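## Task

A 24-well cooling block sits loose on the table, its rows A-D labelled along a short edge and columns 1-6 along a long edge, with A1 at the corner where those two edges join. Loose snap-lid micro tubes holding frozen samples sit in A1, A4, D3 and D6. Close the lids of the D3 and D6 tubes so each is snapped and lies flat on its rim. Leave every other lid as it was. All tubes must finish upright, resting on the bottom of their own wells, and the block must stay flat on the table. A tube may be lifted but must be set down, never dropped more than a few millimetres, or the run fails. The result must hold without the robot's help. Finish by releasing and moving the hand away.

## Robot and tools

Robot: one six-joint arm ending in a right five-finger hand. Scene frame: origin on the table top beneath the arm base, +z up, +x forward, +y to the left when facing along +x. The base may be slightly tilted. Positions are in metres, orientation as a wxyz quaternion.

Hand point: a spot 0.05 m in front of the palm, where a pinch would meet. Its own axes: +z along the straightened fingers (fingertips 0.06-0.07 m beyond it), +y out of the palm, +x across the palm toward the little finger. Sideways the hand extends 0.08 m on the little-finger side; on the thumb side 0.02 m with the thumb turned in front of the palm, up to 0.09 m otherwise. A wrist bracket on the little-finger side sticks 0.03 m past the point along +y and 0.11 m across; it can strike tubes or the block.

Row layout (used by execute_actions and move): one flat list of 14 numbers, each in [-1, 1]: dx, dy, dz, rx, ry, rz, thumb_turn, thumb_bend, index, middle, ring, little, force_limit, speed. The first six are an offset, not a pose: a change from the hand point's measured pose at the start of the action (for a move, from the pose in the latest result), expressed in the hand point's own axes. 1.0 equals 0.6 m for dx-dz and 180 degrees for the rotation vector rx-rz. Hand motor numbers are absolute targets: -1 open/straight, +1 closed/curled; thumb_turn +1 puts the thumb opposite the fingers. A pinch is roughly thumb_turn +0.57, thumb_bend +0.75, index +0.22. force_limit maps -1..+1 to about 0..10 N of fingertip force (0..15 N for both thumb motors) and only stops closing motion. speed maps -1..+1 from nearly still to full (whole travel in 0.6 s); close at -0.9 or slower for a gentle grip.

execute_actions(actions): a list of actions; each action is a table of up to 15 rows, one row per 1/30 s control step, the last row repeated if the table is short. Every row in an action is measured from that action's start pose, not from the previous row. Each step the commanded pose is clipped to within 100 mm and 16 degrees of the current one, so large offsets need several actions. An empty list just returns state and images.

move(target, speed, stop_force, blocking): drives the hand point in a straight line toward one row (same 14-number layout and offset convention). speed is m/s, 0.002-0.5, default 0.25; turning is capped at twice that in rad/s. The path lasts 0.5-10 s and ignores obstacles; the real hand may lag, stray or overshoot speed. stop_force (9-40 N, only after 0.2 s of scene time, not with blocking=false) ends the path when the wrist sensor feels that much extra push against the direction of travel; then the hand backs up two steps and holds. Use it only with very slow, non-rotating moves; omit it when moving away from something you are pressing. blocking=false returns after 0.5 s while motion continues; check with wait(0) and do not send other motion until it ends. The result adds a move: line with the ending (done, contact, held, off_target, moving, fault) and limits (paced = clipped, held = some steps blocked).

wait(seconds, 0-10): lets time pass holding the last command. stop(): brakes a running move. zoom_image(camera "cam_wrist", region [x0,y0,x1,y1] pixels, at most 504x504) enlarges part of the latest 616x616 wrist image. show_instructions(): shows reference images. finished_scene(scene): ends the current scene by its number, irreversibly, and reports success and the next task.

Results: hand point pose and velocities, Hand target, joint positions and torques (noisy, offset), Wrist force/torque in hand axes (offset up to ~4 N, noise ~2.4 N, saturates ~50 N; pressing yields force pointing back into the arm), per-step positions with HELD marks, and per-motor hand_measured, hand_stopped_by (moving, target, force, stalled, fault) and hand_load_n (positive pushes a finger open; near zero means grip lost). A "pose unreachable" line means the clearance check altered the command. Camera calibration is a fisheye model with given K and world-to-camera transform, accurate to a few mm and about half a degree.

Hazards: the arm is stiff. Driving even slightly past firm contact can trigger a torque fault (joint load limits 139 N m for the first three joints, 26 N m for the wrist joints) or a force fault at 150 N, stopping the arm 10 s. Holding loads heats motors; at 85 C brakes engage. Approach lids slowly, press just enough to snap them, avoid tipping or lifting the block, never drop a tube, and keep everything on the table. Loose objects may occasionally be nudged. Between replies the robot keeps executing your last command.

Each tool is called after ">>>" as a command line: name --argument value for each argument, lists and objects as JSON in quotes; but a table of rows of numbers goes row by row, as --pt "numbers of a row", without its own name.

Reference images:

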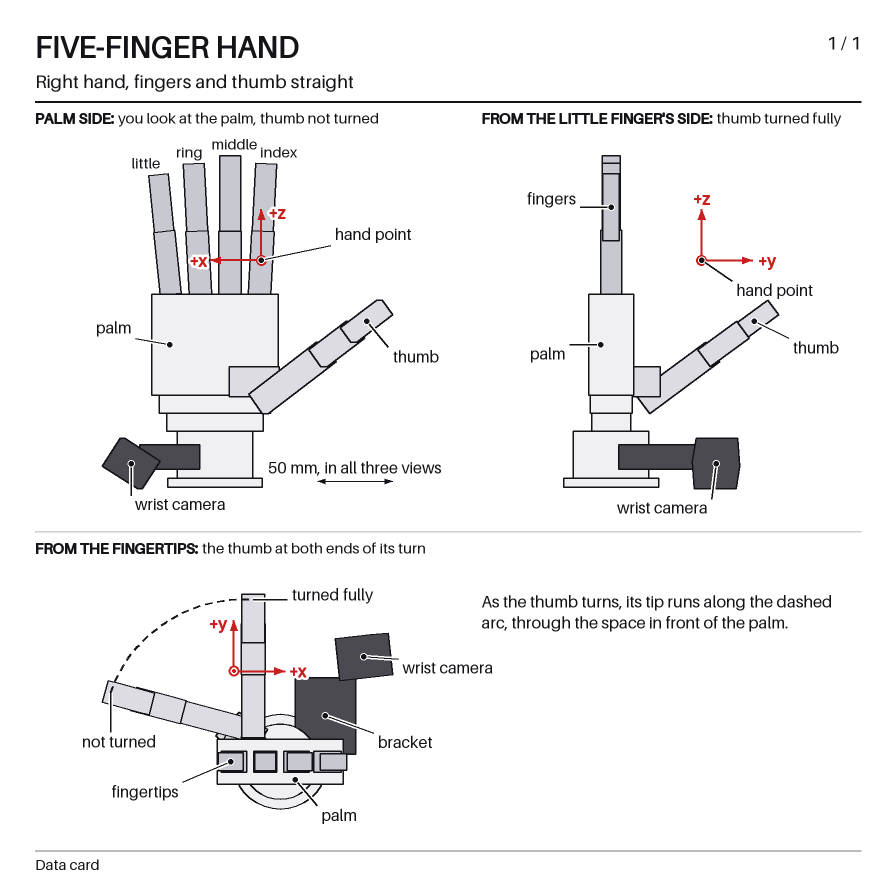

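## Session

>>> execute_actions --actions '[]'

Scene clock: 0.00 s.
end_effector_position=(+0.3289, -0.0383, +0.2036) hand_measured=(-1.000, -1.000, -1.000, -1.000, -1.000, -1.000) hand_load_n=(+0.0, +0.0, +0.0, +0.0, +0.0, +0.0) hand_stopped_by=(target, target, target, target, target, target) hand_force_limit=0.00 hand_speed=-0.80 end_effector_quat_wxyz=(-0.287, +0.395, +0.802, +0.343) end_effector_velocity=(-0.000, +0.000, +0.000) end_effector_angular_velocity=(-0.001, -0.000, +0.001)
Joint positions: [-1.051 -1.186  1.982  1.672  1.319 -1.789]
Joint velocities: [ 0.001 -0.001  0.    -0.     0.    -0.   ]
Joint torques (N m, as the arm reports them, + toward a larger angle): no reading
Wrist force (N, on the end effector, along its own x y z axes, offset not removed): no reading
Wrist torque (N m, same axes, about the end effector's origin, offset not removed): no reading
Hand target: +0.329, -0.038, +0.204; -0.287, +0.395, +0.802, +0.343

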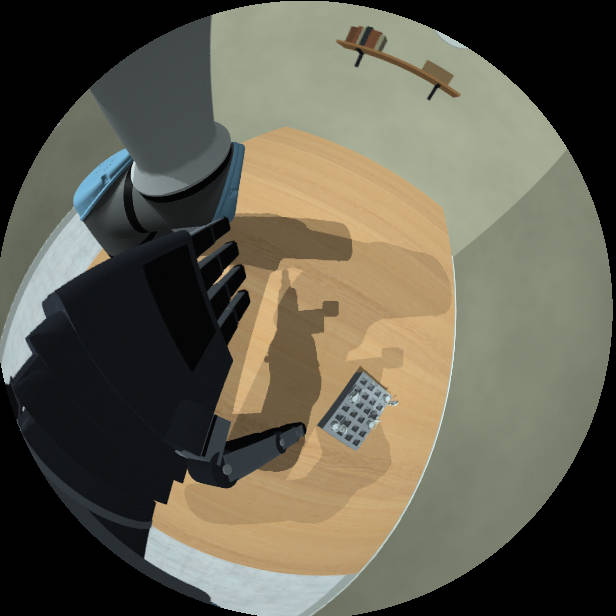

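>>> zoom_image --camera "cam_wrist" --region '[305, 355, 415, 465]'

Region (305, 355, 415, 465) of cam_wrist's 616x616 image, scaled by 4.582, with more detail than that image has.

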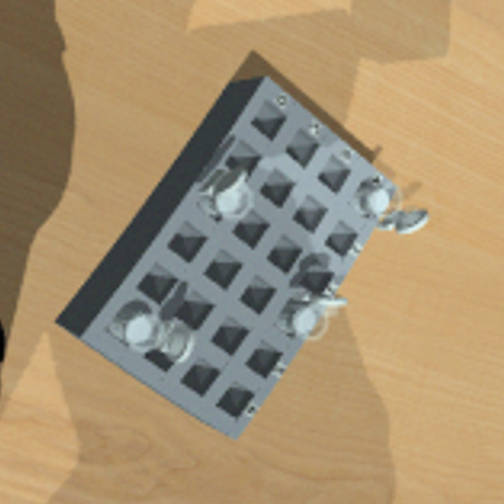

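>>> move --target '[-0.2307,0.2368,0.0225,0.3645,-0.0062,-0.6612,-1,-1,1,1,1,-1,0,0]' --speed 0.4

Scene clock: 123.57 s.
end_effector_position=(+0.5172, -0.0238, +0.1407) hand_measured=(-1.000, -1.000, +1.000, +1.000, +1.000, -1.000) hand_load_n=(+0.0, +0.0, +0.0, +0.0, +0.0, +0.0) hand_stopped_by=(target, target, target, target, target, target) hand_force_limit=0.00 hand_speed=0.00 end_effector_quat_wxyz=(+0.001, -0.628, +0.778, -0.000) end_effector_velocity=(+0.000, -0.000, -0.001) end_effector_angular_velocity=(+0.000, -0.004, +0.009)
Joint positions: [-0.387 -0.862  1.112  1.317  1.575 -3.277]
Joint velocities: [-0.    -0.001  0.002 -0.005 -0.002 -0.009]
Joint torques (N m, as the arm reports them, + toward a larger angle): [ 10.21 -55.88  -8.16   0.87  -1.26  -2.58]
Wrist force (N, on the end effector, along its own x y z axes, offset not removed): [-4.5 -0.3 -0.5]
Wrist torque (N m, same axes, about the end effector's origin, offset not removed): [-0.14 0.73 -0.34]
Hand target: +0.517, -0.024, +0.141; +0.001, -0.628, +0.778, -0.000
Off the commanded pose: 0.001 m, 0 deg.
move: done
camera_calibration (this result's frames):
cam_wrist: T_world_to_cam=[[-0.953847, 0.298644, -0.0314309, 0.501787], [0.242449, 0.827637, 0.506198, -0.170857], [0.177186, 0.475215, -0.861845, 0.17188], [0, 0, 0, 1]] pos_world=[0.489597, -0.0901284, 0.250393]

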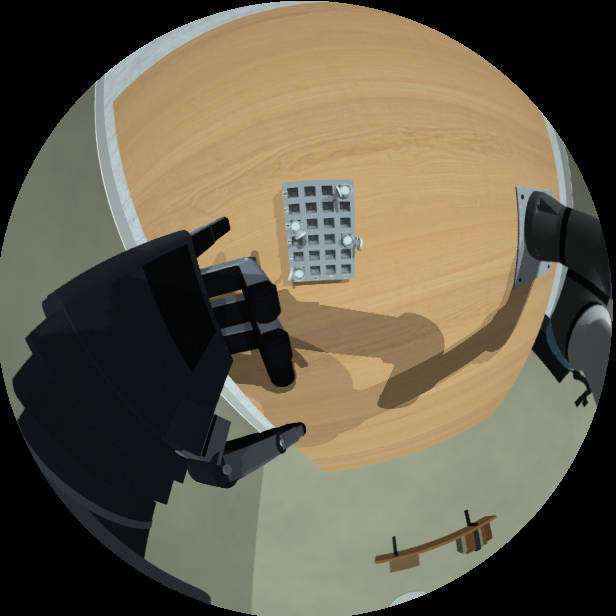

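>>> zoom_image --camera "cam_wrist" --region '[266, 172, 386, 292]'

Region (266, 172, 386, 292) of cam_wrist's 616x616 image, scaled by 4.200, with more detail than that image has.

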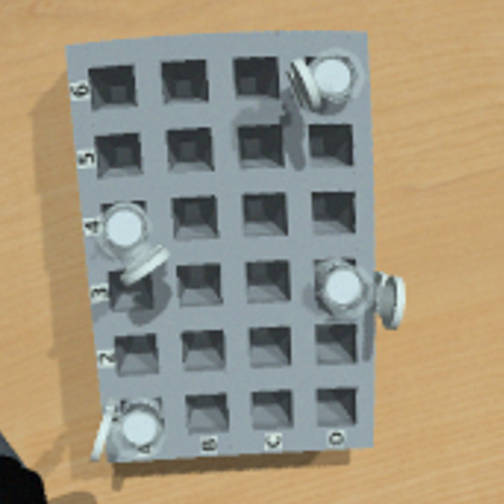

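>>> zoom_image --camera "cam_wrist" --region '[170, 190, 290, 310]'

Region (170, 190, 290, 310) of cam_wrist's 616x616 image, scaled by 4.200, with more detail than that image has.

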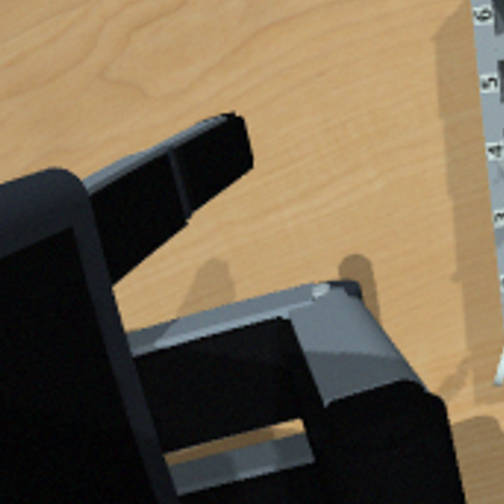

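>>> zoom_image --camera "cam_wrist" --region '[322, 174, 372, 224]'

>>> zoom_image --camera "cam_wrist" --region '[325, 216, 375, 266]'

Region (322, 174, 372, 224) of cam_wrist's 616x616 image, scaled by 10.080, with more detail than that image has.

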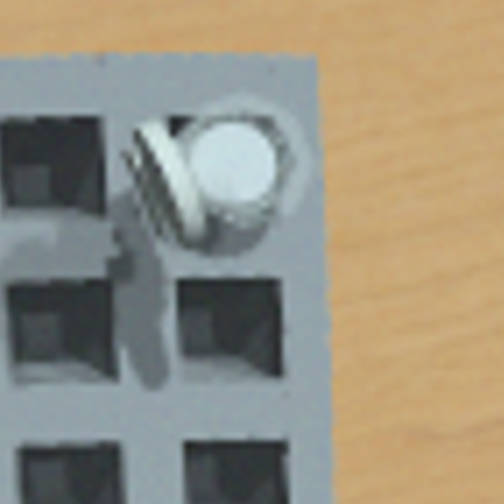

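Region (325, 216, 375, 266) of cam_wrist's 616x616 image, scaled by 10.080, with more detail than that image has.

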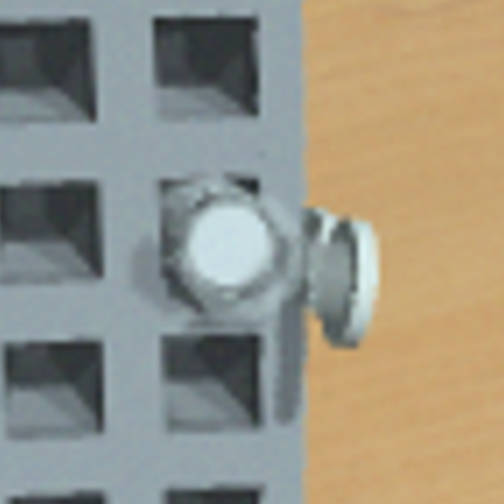

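>>> move --target '[0.0607,0.1772,0.017,0,0,-0.1167,-1,-1,1,1,1,-1,0,0]' --speed 0.2

Scene clock: 215.93 s.
end_effector_position=(+0.4058, -0.0370, +0.1304) hand_measured=(-1.000, -1.000, +1.000, +1.000, +1.000, -1.000) hand_load_n=(+0.0, +0.0, +0.0, +0.0, +0.0, +0.0) hand_stopped_by=(target, target, target, target, target, target) hand_force_limit=0.00 hand_speed=0.00 end_effector_quat_wxyz=(-0.000, +0.759, -0.651, +0.000) end_effector_velocity=(-0.003, -0.000, -0.000) end_effector_angular_velocity=(+0.001, -0.002, +0.007)
Joint positions: [-0.444 -1.091  1.516  1.142  1.575 -3.699]
Joint velocities: [-0.003 -0.007  0.01  -0.005 -0.001 -0.01 ]
Joint torques (N m, as the arm reports them, + toward a larger angle): [-13.15 -46.09  -6.86   0.96  -1.22  -2.62]
Wrist force (N, on the end effector, along its own x y z axes, offset not removed): [-1.2 -0.1 -0.4]
Wrist torque (N m, same axes, about the end effector's origin, offset not removed): [-0.04 0.18 -0.13]
Hand target: +0.406, -0.037, +0.130; -0.000, +0.759, -0.651, +0.000
Off the commanded pose: 0.000 m, 0 deg.
move: done
camera_calibration (this result's frames):
cam_wrist: T_world_to_cam=[[-0.997566, -0.0623419, -0.0312469, 0.403558], [-0.0695784, 0.859871, 0.505748, 0.000196307], [-0.00466097, 0.506691, -0.862115, 0.264081], [0, 0, 0, 1]] pos_world=[0.40382, -0.108818, 0.240178]

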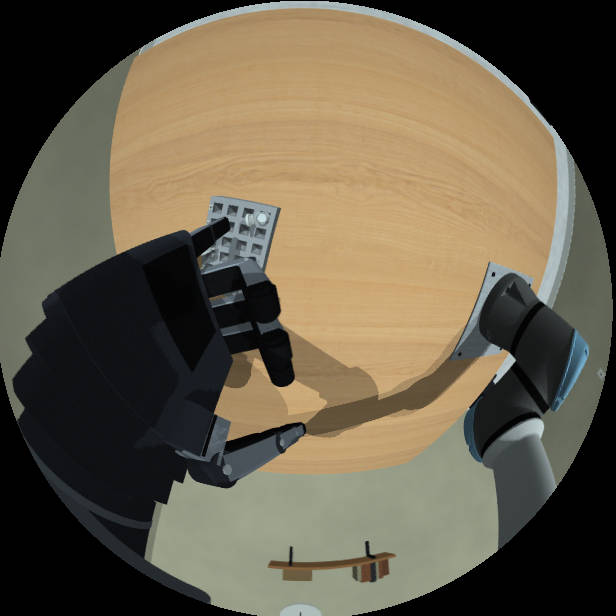

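>>> zoom_image --camera "cam_wrist" --region '[200, 185, 290, 275]'

Region (200, 185, 290, 275) of cam_wrist's 616x616 image, scaled by 5.600, with more detail than that image has.

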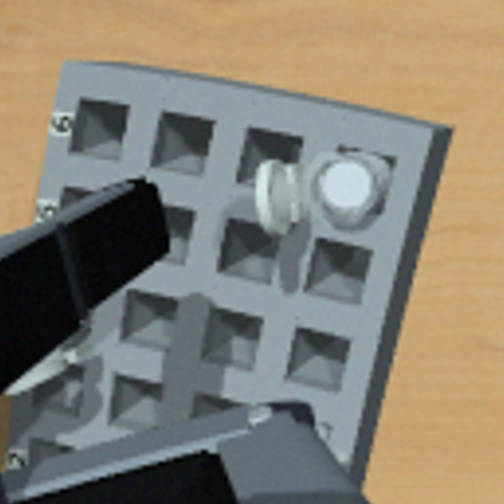

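>>> move --target '[-0.003,0.005,0.032,0,0,0,-1,-1,1,1,1,-1,0,0]' --speed 0.05

>>> zoom_image --camera "cam_wrist" --region '[200, 185, 290, 275]'

Scene clock: 263.43 s.
end_effector_position=(+0.4026, -0.0357, +0.1114) hand_measured=(-1.000, -1.000, +1.000, +1.000, +1.000, -1.000) hand_load_n=(+0.0, +0.0, +0.0, +0.0, +0.0, +0.0) hand_stopped_by=(target, target, target, target, target, target) hand_force_limit=0.00 hand_speed=0.00 end_effector_quat_wxyz=(-0.000, +0.759, -0.651, +0.000) end_effector_velocity=(-0.001, -0.000, -0.002) end_effector_angular_velocity=(+0.000, +0.001, -0.001)
Joint positions: [-0.444 -1.078  1.551  1.095  1.575 -3.7  ]
Joint velocities: [-0.001  0.002  0.005 -0.005  0.    -0.   ]
Joint torques (N m, as the arm reports them, + toward a larger angle): [-13.51 -24.04  -5.9    0.69   1.42   2.7 ]
Wrist force (N, on the end effector, along its own x y z axes, offset not removed): [-3.3 0.3 0.9]
Wrist torque (N m, same axes, about the end effector's origin, offset not removed): [-0.17 0.51 -0.17]
Hand target: +0.403, -0.036, +0.111; -0.000, +0.759, -0.651, +0.000
Off the commanded pose: 0.000 m, 0 deg.
move: done
camera_calibration (this result's frames):
cam_wrist: T_world_to_cam=[[-0.997565, -0.0623526, -0.031233, 0.399857], [-0.0695806, 0.859868, 0.505753, 0.00842607], [-0.00467876, 0.506695, -0.862113, 0.247054], [0, 0, 0, 1]] pos_world=[0.400626, -0.107494, 0.221216]

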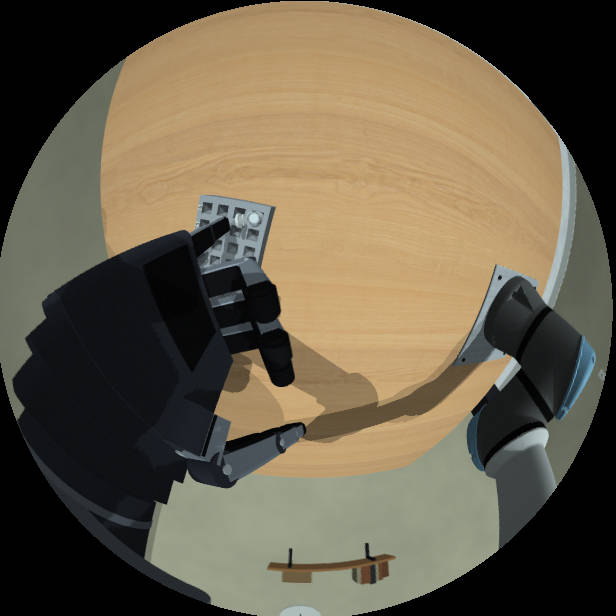

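Region (200, 185, 290, 275) of cam_wrist's 616x616 image, scaled by 5.600, with more detail than that image has.

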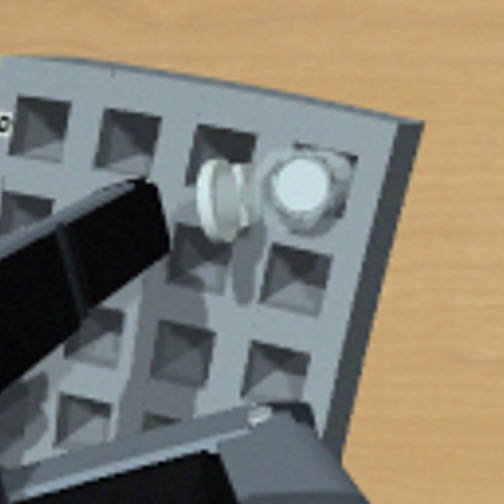

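>>> zoom_image --camera "cam_wrist" --region '[222, 198, 272, 248]'

Region (222, 198, 272, 248) of cam_wrist's 616x616 image, scaled by 10.080, with more detail than that image has.

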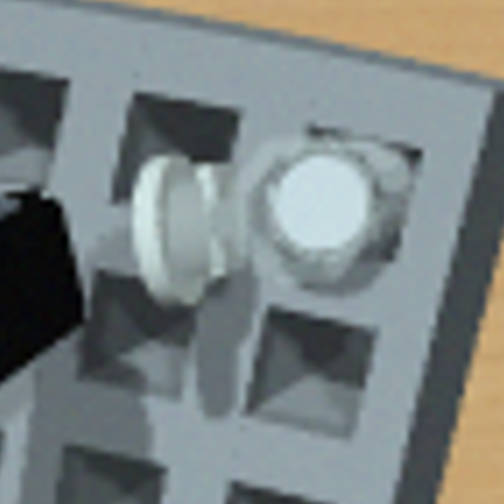

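>>> move --target '[0.001,0.02,0.0035,0,0,0,-1,-1,1,1,1,-1,0,0]' --speed 0.02

>>> zoom_image --camera "cam_wrist" --region '[200, 190, 270, 260]'

Scene clock: 304.80 s.
end_effector_position=(+0.3911, -0.0381, +0.1094) hand_measured=(-1.000, -1.000, +1.000, +1.000, +1.000, -1.000) hand_load_n=(+0.0, +0.0, +0.0, +0.0, +0.0, +0.0) hand_stopped_by=(target, target, target, target, target, target) hand_force_limit=0.00 hand_speed=0.00 end_effector_quat_wxyz=(-0.000, +0.759, -0.651, +0.000) end_effector_velocity=(-0.002, -0.000, -0.000) end_effector_angular_velocity=(-0.001, -0.002, +0.001)
Joint positions: [-0.46  -1.101  1.592  1.076  1.575 -3.715]
Joint velocities: [-0.002 -0.005  0.008 -0.005  0.    -0.003]
Joint torques (N m, as the arm reports them, + toward a larger angle): [-13.43 -43.39  -4.65   0.97   0.5   -2.57]
Wrist force (N, on the end effector, along its own x y z axes, offset not removed): [-4.1 -2.5 0.6]
Wrist torque (N m, same axes, about the end effector's origin, offset not removed): [-0.27 0.53 -0.41]
Hand target: +0.391, -0.038, +0.109; -0.000, +0.759, -0.651, +0.000
Off the commanded pose: 0.000 m, 0 deg.
move: done
camera_calibration (this result's frames):
cam_wrist: T_world_to_cam=[[-0.997568, -0.0623505, -0.0311509, 0.388113], [-0.0695374, 0.859893, 0.505715, 0.0107232], [-0.00474517, 0.506652, -0.862138, 0.246459], [0, 0, 0, 1]] pos_world=[0.389084, -0.109891, 0.219149]

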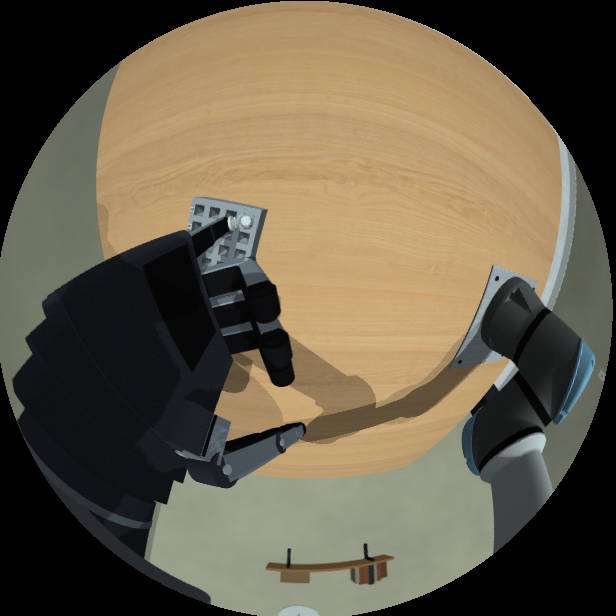

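Region (200, 190, 270, 260) of cam_wrist's 616x616 image, scaled by 7.200, with more detail than that image has.

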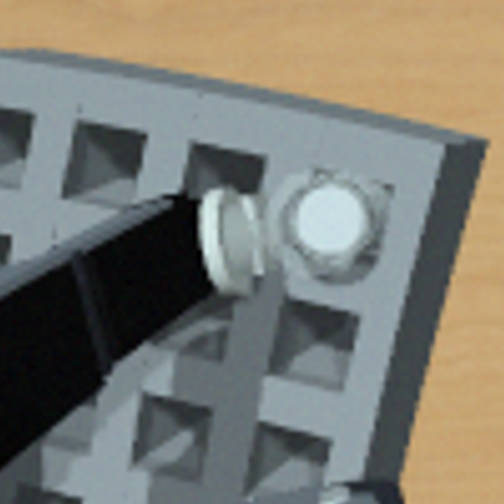

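>>> execute_actions --actions '[]'

>>> zoom_image --camera "cam_wrist" --region '[200, 190, 270, 260]'

Scene clock: 311.23 s.
end_effector_position=(+0.3909, -0.0382, +0.1093) hand_measured=(-1.000, -1.000, +1.000, +1.000, +1.000, -1.000) hand_load_n=(+0.0, +0.0, +0.0, +0.0, +0.0, +0.0) hand_stopped_by=(target, target, target, target, target, target) hand_force_limit=0.00 hand_speed=0.00 end_effector_quat_wxyz=(-0.000, +0.759, -0.651, +0.000) end_effector_velocity=(-0.000, -0.000, -0.000) end_effector_angular_velocity=(+0.000, +0.001, -0.001)
Joint positions: [-0.46  -1.101  1.592  1.076  1.575 -3.715]
Joint velocities: [-0.001  0.     0.     0.    -0.     0.   ]
Joint torques (N m, as the arm reports them, + toward a larger angle): [-13.71 -44.31  -3.14   0.92  -0.79  -2.49]
Wrist force (N, on the end effector, along its own x y z axes, offset not removed): [-2.8 -0.9 0.2]
Wrist torque (N m, same axes, about the end effector's origin, offset not removed): [0.07 0.43 -0.29]
Hand target: +0.391, -0.038, +0.109; -0.000, +0.759, -0.651, +0.000
Off the commanded pose: 0.000 m, 0 deg.
camera_calibration (this result's frames):
cam_wrist: T_world_to_cam=[[-0.997566, -0.0623523, -0.0312106, 0.3879], [-0.069569, 0.859871, 0.50575, 0.0107682], [-0.00469753, 0.50669, -0.862115, 0.246428], [0, 0, 0, 1]] pos_world=[0.388863, -0.109936, 0.21911]

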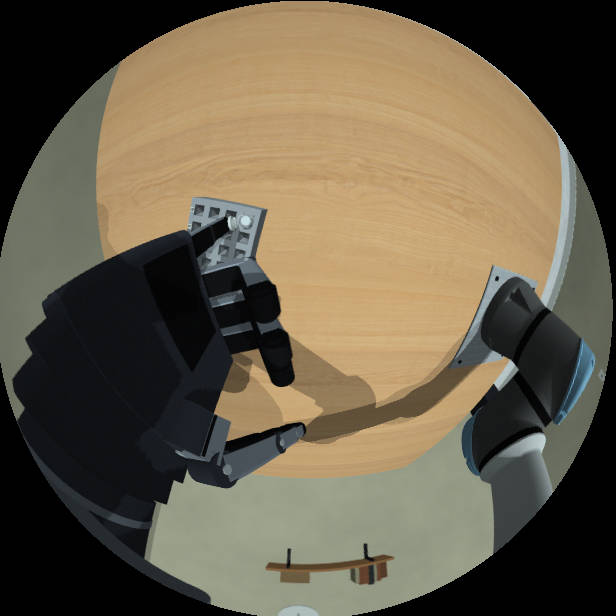

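Region (200, 190, 270, 260) of cam_wrist's 616x616 image, scaled by 7.200, with more detail than that image has.

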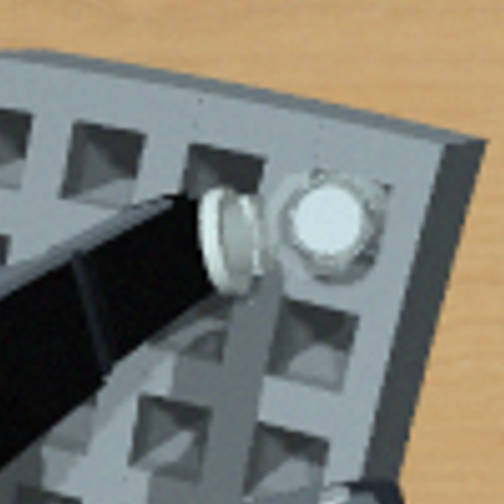

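>>> move --target '[0,0.007,0.001,0,0,0,-1,-1,1,1,1,-1,0,0]' --speed 0.01

>>> zoom_image --camera "cam_wrist" --region '[200, 190, 270, 260]'

Scene clock: 330.37 s.
end_effector_position=(+0.3869, -0.0388, +0.1088) hand_measured=(-1.000, -1.000, +1.000, +1.000, +1.000, -1.000) hand_load_n=(+0.0, +0.0, +0.0, +0.0, +0.0, +0.0) hand_stopped_by=(target, target, target, target, target, target) hand_force_limit=0.00 hand_speed=0.00 end_effector_quat_wxyz=(-0.000, +0.759, -0.651, +0.000) end_effector_velocity=(-0.002, -0.000, -0.001) end_effector_angular_velocity=(-0.000, -0.001, +0.000)
Joint positions: [-0.465 -1.109  1.606  1.07   1.575 -3.72 ]
Joint velocities: [-0.002 -0.003  0.007 -0.004 -0.    -0.002]
Joint torques (N m, as the arm reports them, + toward a larger angle): [-11.   -43.78  -4.49   1.1   -0.68  -2.41]
Wrist force (N, on the end effector, along its own x y z axes, offset not removed): [-1.8 -1.5 -0.1]
Wrist torque (N m, same axes, about the end effector's origin, offset not removed): [-0.04 0.30 -0.28]
Hand target: +0.387, -0.039, +0.109; -0.000, +0.759, -0.651, +0.000
Off the commanded pose: 0.000 m, 0 deg.
move: done
camera_calibration (this result's frames):
cam_wrist: T_world_to_cam=[[-0.997567, -0.062349, -0.0311768, 0.383885], [-0.069549, 0.859873, 0.505749, 0.0113067], [-0.00472483, 0.506687, -0.862117, 0.246236], [0, 0, 0, 1]] pos_world=[0.384901, -0.110552, 0.218534]

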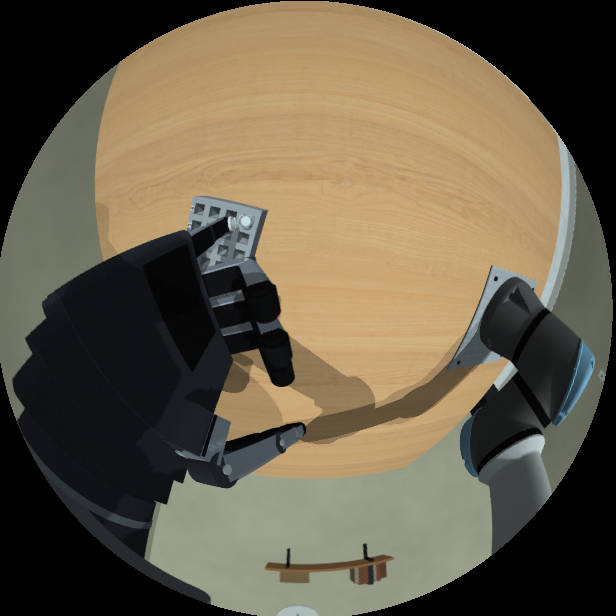

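Region (200, 190, 270, 260) of cam_wrist's 616x616 image, scaled by 7.200, with more detail than that image has.

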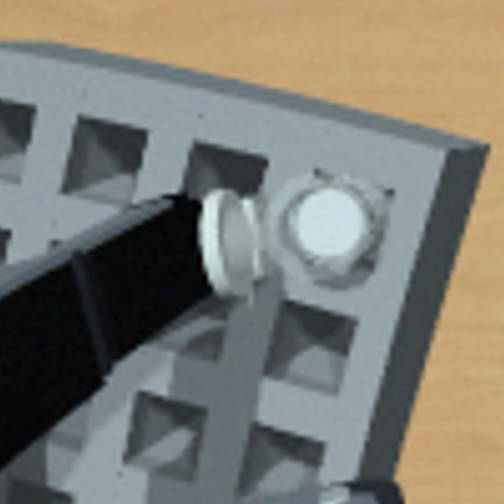

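>>> execute_actions --actions '[[[0,-0.002,0.001,0,0,0,-1,-1,1,1,1,-1,0.2,1],[0,-0.003,0.002,0,0,0,-1,-1,1,1,1,-1,0.2,1],[0,-0.003,0.003,0,0,0,-1,-1,1,1,1,-1,0.2,1],[0,-0.003,0.003,0,0,0,-1,-1,1,1,1,-1,0.2,1],[0,-0.003,0.003,0,0,0,-1,-1,1,1,1,-1,0.2,1],[0,-0.003,0.003,0,0,0,-1,-1,1,1,1,-1,0.2,1],[0,-0.003,0.003,0,0,0,-1,-1,1,1,1,-1,0.2,1],[0,-0.003,0.003,0,0,0,-1,-1,1,1,1,-1,0.2,1],[0,-0.003,0.003,0,0,0,-1,-1,1,1,1,-1,0.2,1],[0,-0.003,0.003,0,0,0,-1,-1,1,1,1,-1,0.2,1],[0,-0.003,0.003,0,0,0,-1,-1,1,1,1,-1,0.2,1],[0,-0.003,0.003,0,0,0,-1,-1,1,1,1,-1,0.2,1],[0,-0.003,0.003,0,0,0,-1,-1,1,1,1,-0.78,0.2,1]]]'

>>> execute_actions --actions '[]'

>>> zoom_image --camera "cam_wrist" --region '[200, 185, 290, 275]'

Scene clock: 398.43 s.
end_effector_position=(+0.3886, -0.0385, +0.1070) hand_measured=(-1.000, -1.000, +1.000, +1.000, +1.000, -1.000) hand_load_n=(+0.0, +0.0, +0.0, +0.0, +0.0, +0.0) hand_stopped_by=(target, target, target, target, target, moving) hand_force_limit=0.20 hand_speed=1.00 end_effector_quat_wxyz=(-0.000, +0.759, -0.651, +0.000) end_effector_velocity=(+0.000, -0.000, -0.000) end_effector_angular_velocity=(-0.000, -0.000, -0.001)
Joint positions: [-0.463 -1.103  1.602  1.068  1.575 -3.718]
Joint velocities: [ 0.     0.001 -0.001 -0.    -0.     0.001]
Joint torques (N m, as the arm reports them, + toward a larger angle): [ 10.73 -24.87 -28.15   0.98  -0.41   2.9 ]
Wrist force (N, on the end effector, along its own x y z axes, offset not removed): [-1.9 0.2 1.5]
Wrist torque (N m, same axes, about the end effector's origin, offset not removed): [-0.04 0.23 -0.12]
Hand target: +0.389, -0.038, +0.107; -0.000, +0.759, -0.651, +0.000
Off the commanded pose: 0.000 m, 0 deg.
Step readings (end_effector_position):
0: (+0.3867, -0.0388, +0.1087)
1: (+0.3867, -0.0388, +0.1087)
2: (+0.3868, -0.0388, +0.1087)
4: (+0.3874, -0.0387, +0.1081)
8: (+0.3883, -0.0386, +0.1073)
15: end_effector_position above
camera_calibration (this result's frames):
cam_wrist: T_world_to_cam=[[-0.997569, -0.062326, -0.0311788, 0.385578], [-0.0695301, 0.859863, 0.505768, 0.0120778], [-0.00471296, 0.506706, -0.862106, 0.244574], [0, 0, 0, 1]] pos_world=[0.386633, -0.110281, 0.216762]

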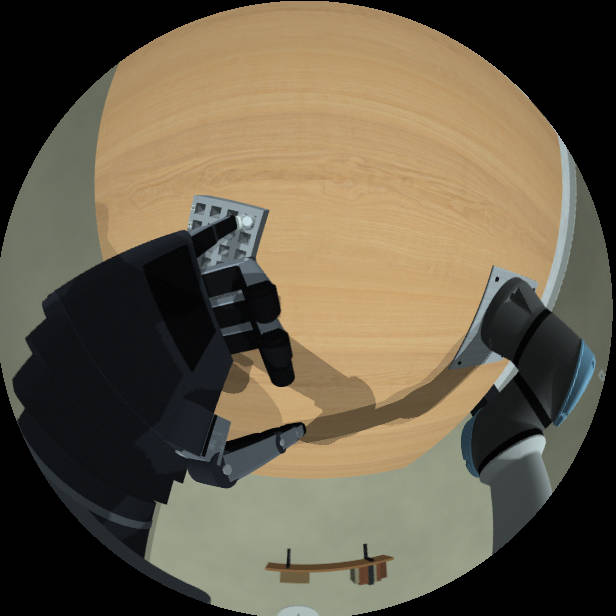

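Scene clock: 398.43 s.
end_effector_position=(+0.3886, -0.0385, +0.1070) hand_measured=(-1.000, -1.000, +1.000, +1.000, +1.000, -1.000) hand_load_n=(+0.0, +0.0, +0.0, +0.0, +0.0, +0.0) hand_stopped_by=(target, target, target, target, target, moving) hand_force_limit=0.20 hand_speed=1.00 end_effector_quat_wxyz=(-0.000, +0.759, -0.651, +0.000) end_effector_velocity=(+0.000, -0.000, -0.000) end_effector_angular_velocity=(-0.000, -0.000, -0.001)
Joint positions: [-0.463 -1.103  1.602  1.068  1.575 -3.718]
Joint velocities: [ 0.     0.001 -0.001 -0.    -0.     0.001]
Joint torques (N m, as the arm reports them, + toward a larger angle): [ 10.73 -24.87 -28.15   0.98  -0.41   2.9 ]
Wrist force (N, on the end effector, along its own x y z axes, offset not removed): [-1.9 0.2 1.5]
Wrist torque (N m, same axes, about the end effector's origin, offset not removed): [-0.04 0.23 -0.12]
Hand target: +0.389, -0.038, +0.107; -0.000, +0.759, -0.651, +0.000
Off the commanded pose: 0.000 m, 0 deg.
camera_calibration (this result's frames):
cam_wrist: T_world_to_cam=[[-0.997569, -0.062326, -0.0311788, 0.385578], [-0.0695301, 0.859863, 0.505768, 0.0120778], [-0.00471296, 0.506706, -0.862106, 0.244574], [0, 0, 0, 1]] pos_world=[0.386633, -0.110281, 0.216762]

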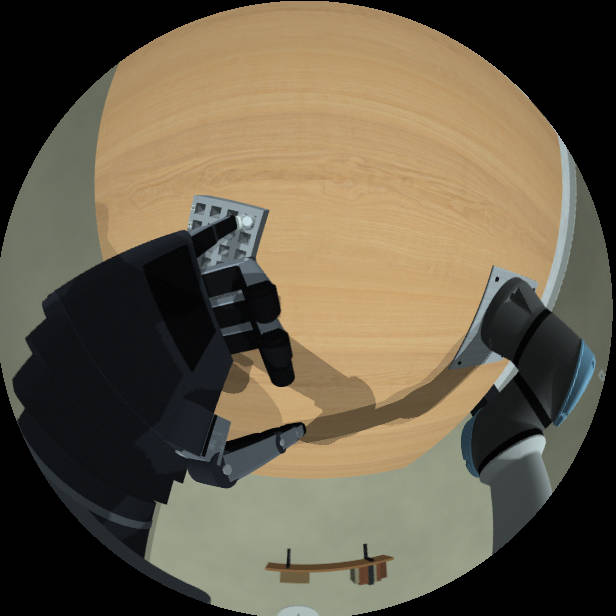

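Region (200, 185, 290, 275) of cam_wrist's 616x616 image, scaled by 5.600, with more detail than that image has.

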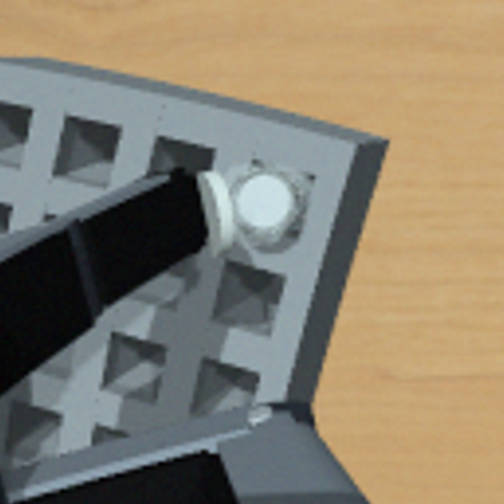

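The flick is swinging the lid over without sliding the block. Checking the settled state.

>>> wait --seconds 0

>>> zoom_image --camera "cam_wrist" --region '[200, 185, 290, 275]'

Scene clock: 403.23 s.
end_effector_position=(+0.3887, -0.0385, +0.1070) hand_measured=(-1.000, -1.000, +1.000, +1.000, +1.000, -0.780) hand_load_n=(+0.0, +0.0, +0.0, +0.0, +0.0, +0.0) hand_stopped_by=(target, target, target, target, target, target) hand_force_limit=0.20 hand_speed=1.00 end_effector_quat_wxyz=(-0.000, +0.759, -0.651, +0.000) end_effector_velocity=(+0.000, -0.000, -0.000) end_effector_angular_velocity=(-0.001, -0.000, +0.001)
Joint positions: [-0.463 -1.103  1.602  1.068  1.575 -3.718]
Joint velocities: [ 0.     0.001 -0.    -0.001  0.    -0.   ]
Joint torques (N m, as the arm reports them, + toward a larger angle): [ 11.3  -25.03 -27.91   0.86   1.54   2.91]
Wrist force (N, on the end effector, along its own x y z axes, offset not removed): [-2.5 -0.9 0.4]
Wrist torque (N m, same axes, about the end effector's origin, offset not removed): [-0.32 0.23 -0.20]
Hand target: +0.389, -0.038, +0.107; -0.000, +0.759, -0.651, +0.000
Off the commanded pose: 0.000 m, 0 deg.
camera_calibration (this result's frames):
cam_wrist: T_world_to_cam=[[-0.997567, -0.0623491, -0.0311804, 0.385622], [-0.0695509, 0.859872, 0.505749, 0.0121008], [-0.00472178, 0.506687, -0.862117, 0.24455], [0, 0, 0, 1]] pos_world=[0.38668, -0.110272, 0.216735]

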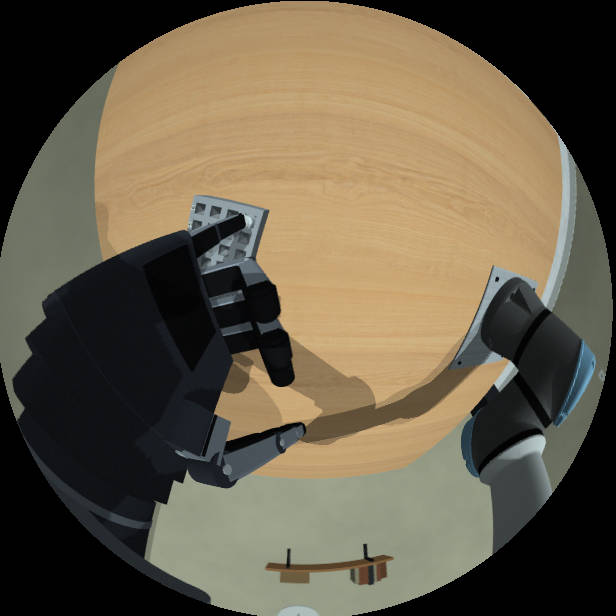

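Region (200, 185, 290, 275) of cam_wrist's 616x616 image, scaled by 5.600, with more detail than that image has.

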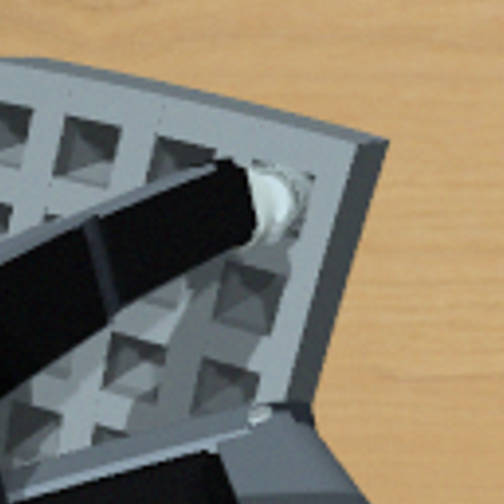

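>>> move --target '[0,0.034,-0.003,0,0,0,-1,-1,1,1,1,-1,0.2,-0.89]' --speed 0.025

>>> zoom_image --camera "cam_wrist" --region '[190, 185, 280, 275]'

Scene clock: 419.13 s.
end_effector_position=(+0.3685, -0.0416, +0.1088) hand_measured=(-1.000, -1.000, +1.000, +1.000, +1.000, -1.000) hand_load_n=(+0.0, +0.0, +0.0, +0.0, +0.0, -1.0) hand_stopped_by=(target, target, target, target, target, target) hand_force_limit=0.20 hand_speed=-0.89 end_effector_quat_wxyz=(-0.000, +0.759, -0.651, +0.000) end_effector_velocity=(+0.000, +0.000, -0.000) end_effector_angular_velocity=(-0.001, -0.001, +0.002)
Joint positions: [-0.489 -1.147  1.665  1.049  1.575 -3.745]
Joint velocities: [ 0.002 -0.     0.001 -0.002 -0.    -0.   ]
Joint torques (N m, as the arm reports them, + toward a larger angle): [-12.63 -42.82  -5.4    0.44  -1.47  -2.41]
Wrist force (N, on the end effector, along its own x y z axes, offset not removed): [-3.4 0.8 -1.1]
Wrist torque (N m, same axes, about the end effector's origin, offset not removed): [-0.07 0.55 -0.14]
Hand target: +0.369, -0.042, +0.109; -0.000, +0.759, -0.651, +0.000
Off the commanded pose: 0.000 m, 0 deg.
move: done
camera_calibration (this result's frames):
cam_wrist: T_world_to_cam=[[-0.997568, -0.0623489, -0.0311472, 0.365372], [-0.0695339, 0.859877, 0.505744, 0.0124943], [-0.00474987, 0.50668, -0.862121, 0.247606], [0, 0, 0, 1]] pos_world=[0.366528, -0.11342, 0.218527]

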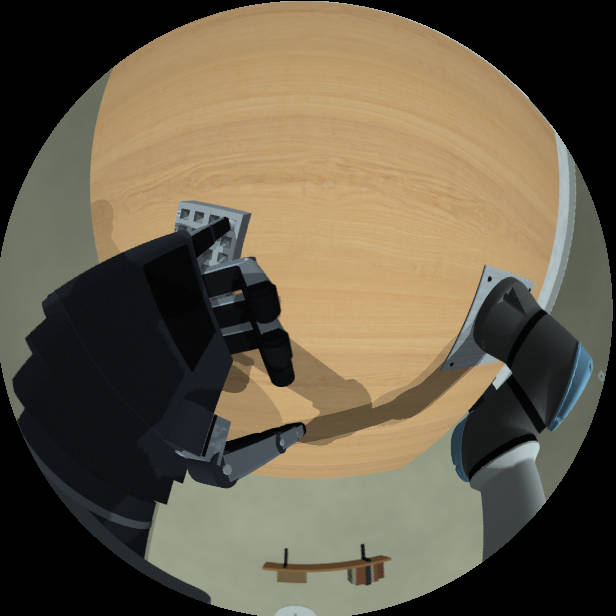

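Region (190, 185, 280, 275) of cam_wrist's 616x616 image, scaled by 5.600, with more detail than that image has.

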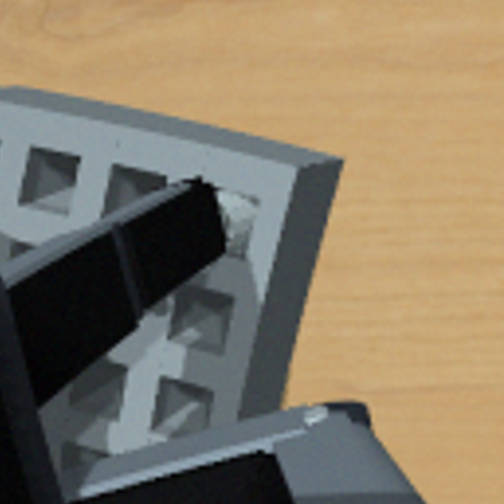

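>>> move --target '[-0.003,0,0.02,0,0,0,-1,-1,1,1,1,-1,0.2,-0.89]' --speed 0.004 --stop_force 20

>>> zoom_image --camera "cam_wrist" --region '[190, 185, 280, 275]'

Scene clock: 433.30 s.
end_effector_position=(+0.3683, -0.0406, +0.1020) hand_measured=(-1.000, -1.000, +1.000, +1.000, +1.000, -1.000) hand_load_n=(+0.0, +0.0, +0.0, +0.0, +0.0, -3.0) hand_stopped_by=(target, target, target, target, target, target) hand_force_limit=0.20 hand_speed=-0.89 end_effector_quat_wxyz=(-0.000, +0.759, -0.651, +0.000) end_effector_velocity=(-0.001, +0.000, +0.001) end_effector_angular_velocity=(+0.001, +0.003, +0.000)
Joint positions: [-0.487 -1.14   1.674  1.034  1.575 -3.743]
Joint velocities: [ 0.    -0.002 -0.     0.005  0.     0.   ]
Joint torques (N m, as the arm reports them, + toward a larger angle): [  5.18 -32.3  -19.84   1.38  -0.63   1.6 ]
Wrist force (N, on the end effector, along its own x y z axes, offset not removed): [-0.8 2.9 -25.5]
Wrist torque (N m, same axes, about the end effector's origin, offset not removed): [1.29 2.03 0.19]
Hand target: +0.368, -0.041, +0.102; -0.000, +0.759, -0.651, +0.000
Off the commanded pose: 0.005 m, 0 deg.
move: contact
camera_calibration (this result's frames):
cam_wrist: T_world_to_cam=[[-0.997579, -0.0623383, -0.0308306, 0.364947], [-0.0693635, 0.859792, 0.505911, 0.0148727], [-0.00502972, 0.506825, -0.862034, 0.241359], [0, 0, 0, 1]] pos_world=[0.366309, -0.112364, 0.211787]

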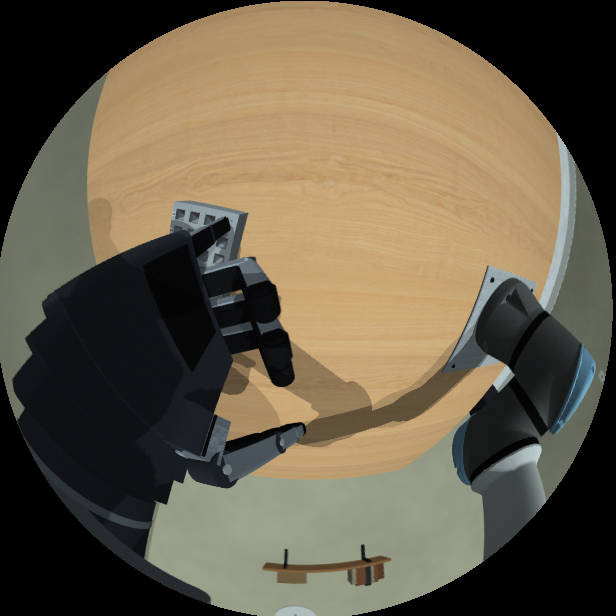

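Region (190, 185, 280, 275) of cam_wrist's 616x616 image, scaled by 5.600, with more detail than that image has.

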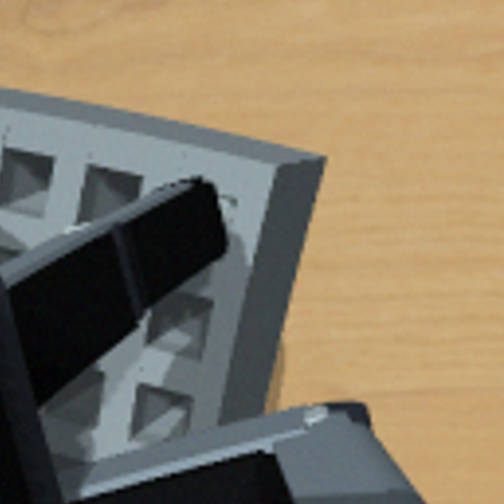

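>>> execute_actions --actions '[[[0,0,-0.002,0,0,0,-1,-1,1,1,1,-1,0.2,0],[0,0,-0.005,0,0,0,-1,-1,1,1,1,-1,0.2,0],[0,0,-0.009,0,0,0,-1,-1,1,1,1,-1,0.2,0],[0,0,-0.014,0,0,0,-1,-1,1,1,1,-1,0.2,0],[0,0,-0.019,0,0,0,-1,-1,1,1,1,-1,0.2,0],[0,0,-0.024,0,0,0,-1,-1,1,1,1,-1,0.2,0],[0,0,-0.029,0,0,0,-1,-1,1,1,1,-1,0.2,0],[0,0,-0.033,0,0,0,-1,-1,1,1,1,-1,0.2,0],[0,0,-0.036,0,0,0,-1,-1,1,1,1,-1,0.2,0],[0,0,-0.038,0,0,0,-1,-1,1,1,1,-1,0.2,0]]]'

>>> move --target '[-0.088,-0.1715,-0.01,0,0,0.194,-1,-1,1,1,1,-1,0.2,0]' --speed 0.25

>>> zoom_image --camera "cam_wrist" --region '[190, 140, 310, 260]'

Scene clock: 477.83 s.
end_effector_position=(+0.3682, -0.0406, +0.1228) hand_measured=(-1.000, -1.000, +1.000, +1.000, +1.000, -1.000) hand_load_n=(+0.0, +0.0, +0.0, +0.0, +0.0, +0.0) hand_stopped_by=(target, target, target, target, target, target) hand_force_limit=0.20 hand_speed=0.00 end_effector_quat_wxyz=(-0.000, +0.759, -0.651, +0.000) end_effector_velocity=(+0.000, +0.001, +0.018) end_effector_angular_velocity=(+0.001, +0.000, -0.000)
Joint positions: [-0.487 -1.164  1.649  1.082  1.575 -3.743]
Joint velocities: [ 0.001 -0.02  -0.024  0.044 -0.     0.001]
Joint torques (N m, as the arm reports them, + toward a larger angle): [ 11.28 -41.66 -28.11   3.4   -1.03   2.66]
Wrist force (N, on the end effector, along its own x y z axes, offset not removed): [-3.3 -0.9 -0.4]
Wrist torque (N m, same axes, about the end effector's origin, offset not removed): [-0.16 0.56 -0.22]
Hand target: +0.368, -0.041, +0.125; -0.000, +0.759, -0.651, +0.000
Off the commanded pose: 0.002 m, 0 deg.
Step readings (end_effector_position):
0: (+0.3684, -0.0407, +0.1023)
1: (+0.3684, -0.0407, +0.1023)
2: (+0.3684, -0.0407, +0.1024)
4: (+0.3683, -0.0407, +0.1037)
8: (+0.3683, -0.0407, +0.1111)
15: end_effector_position above
camera_calibration (this result's frames):
cam_wrist: T_world_to_cam=[[-0.997575, -0.0623358, -0.0309446, 0.365566], [-0.0694193, 0.859818, 0.505859, 0.00443242], [-0.0049264, 0.50678, -0.862061, 0.259306], [0, 0, 0, 1]] pos_world=[0.366265, -0.112434, 0.232607]

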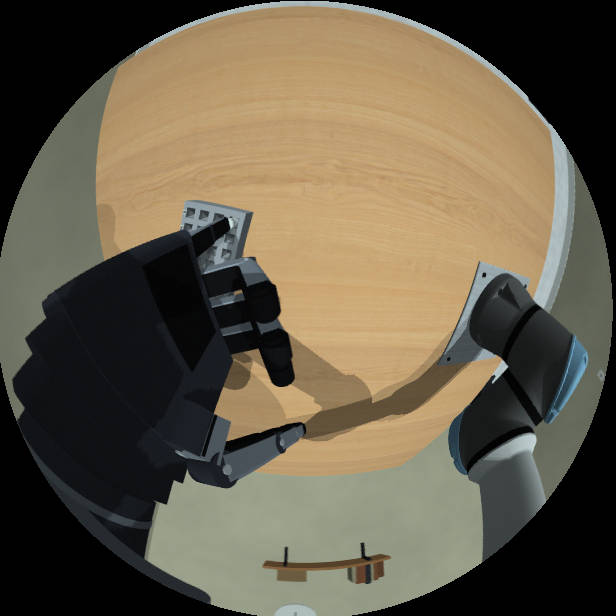

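Scene clock: 479.57 s.
end_effector_position=(+0.4617, +0.0272, +0.1289) hand_measured=(-1.000, -1.000, +1.000, +1.000, +1.000, -1.000) hand_load_n=(+0.0, +0.0, +0.0, +0.0, +0.0, +0.0) hand_stopped_by=(target, target, target, target, target, target) hand_force_limit=0.20 hand_speed=0.00 end_effector_quat_wxyz=(+0.001, -0.529, +0.848, -0.000) end_effector_velocity=(+0.002, +0.000, -0.001) end_effector_angular_velocity=(-0.001, +0.001, -0.014)
Joint positions: [-0.357 -1.022  1.414  1.177  1.575 -3.005]
Joint velocities: [ 0.001  0.005 -0.006  0.002  0.002  0.016]
Joint torques (N m, as the arm reports them, + toward a larger angle): [ 11.07 -28.99 -29.37   3.55   1.35   2.62]
Wrist force (N, on the end effector, along its own x y z axes, offset not removed): [-1.8 0.0 0.9]
Wrist torque (N m, same axes, about the end effector's origin, offset not removed): [-0.18 0.26 -0.12]
Hand target: +0.462, +0.027, +0.129; +0.000, -0.529, +0.849, -0.000
Off the commanded pose: 0.000 m, 0 deg.
move: done
camera_calibration (this result's frames):
cam_wrist: T_world_to_cam=[[-0.85431, 0.518843, -0.0309326, 0.381226], [0.434133, 0.74502, 0.506432, -0.279928], [0.285804, 0.419221, -0.861725, 0.0987098], [0, 0, 0, 1]] pos_world=[0.419, -0.030626, 0.238618]

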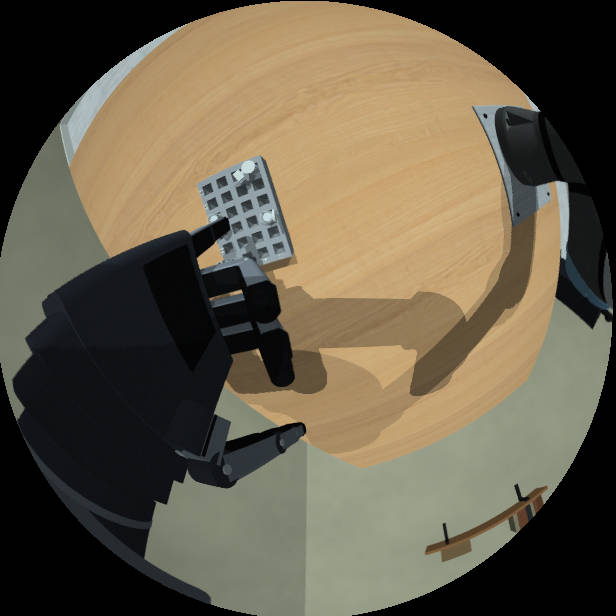

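Region (190, 140, 310, 260) of cam_wrist's 616x616 image, scaled by 4.200, with more detail than that image has.

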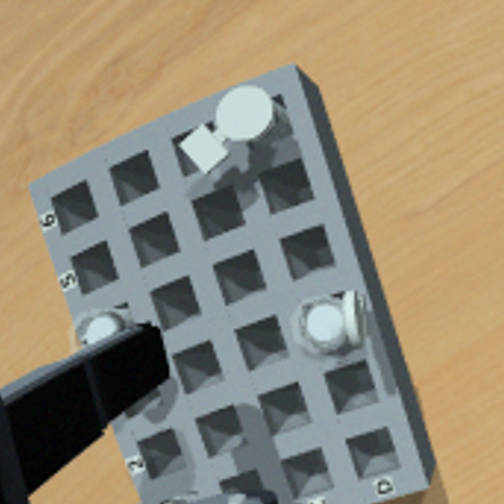

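>>> zoom_image --camera "cam_wrist" --region '[225, 150, 275, 200]'

>>> zoom_image --camera "cam_wrist" --region '[245, 192, 295, 242]'

Region (225, 150, 275, 200) of cam_wrist's 616x616 image, scaled by 10.080, with more detail than that image has.

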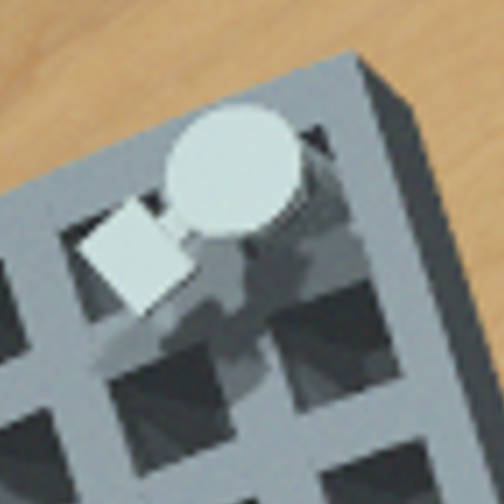

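Region (245, 192, 295, 242) of cam_wrist's 616x616 image, scaled by 10.080, with more detail than that image has.

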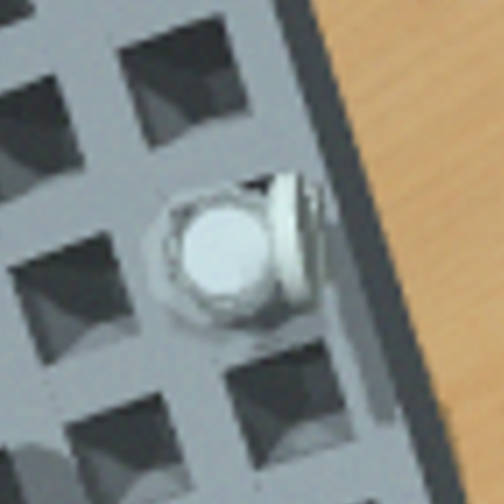

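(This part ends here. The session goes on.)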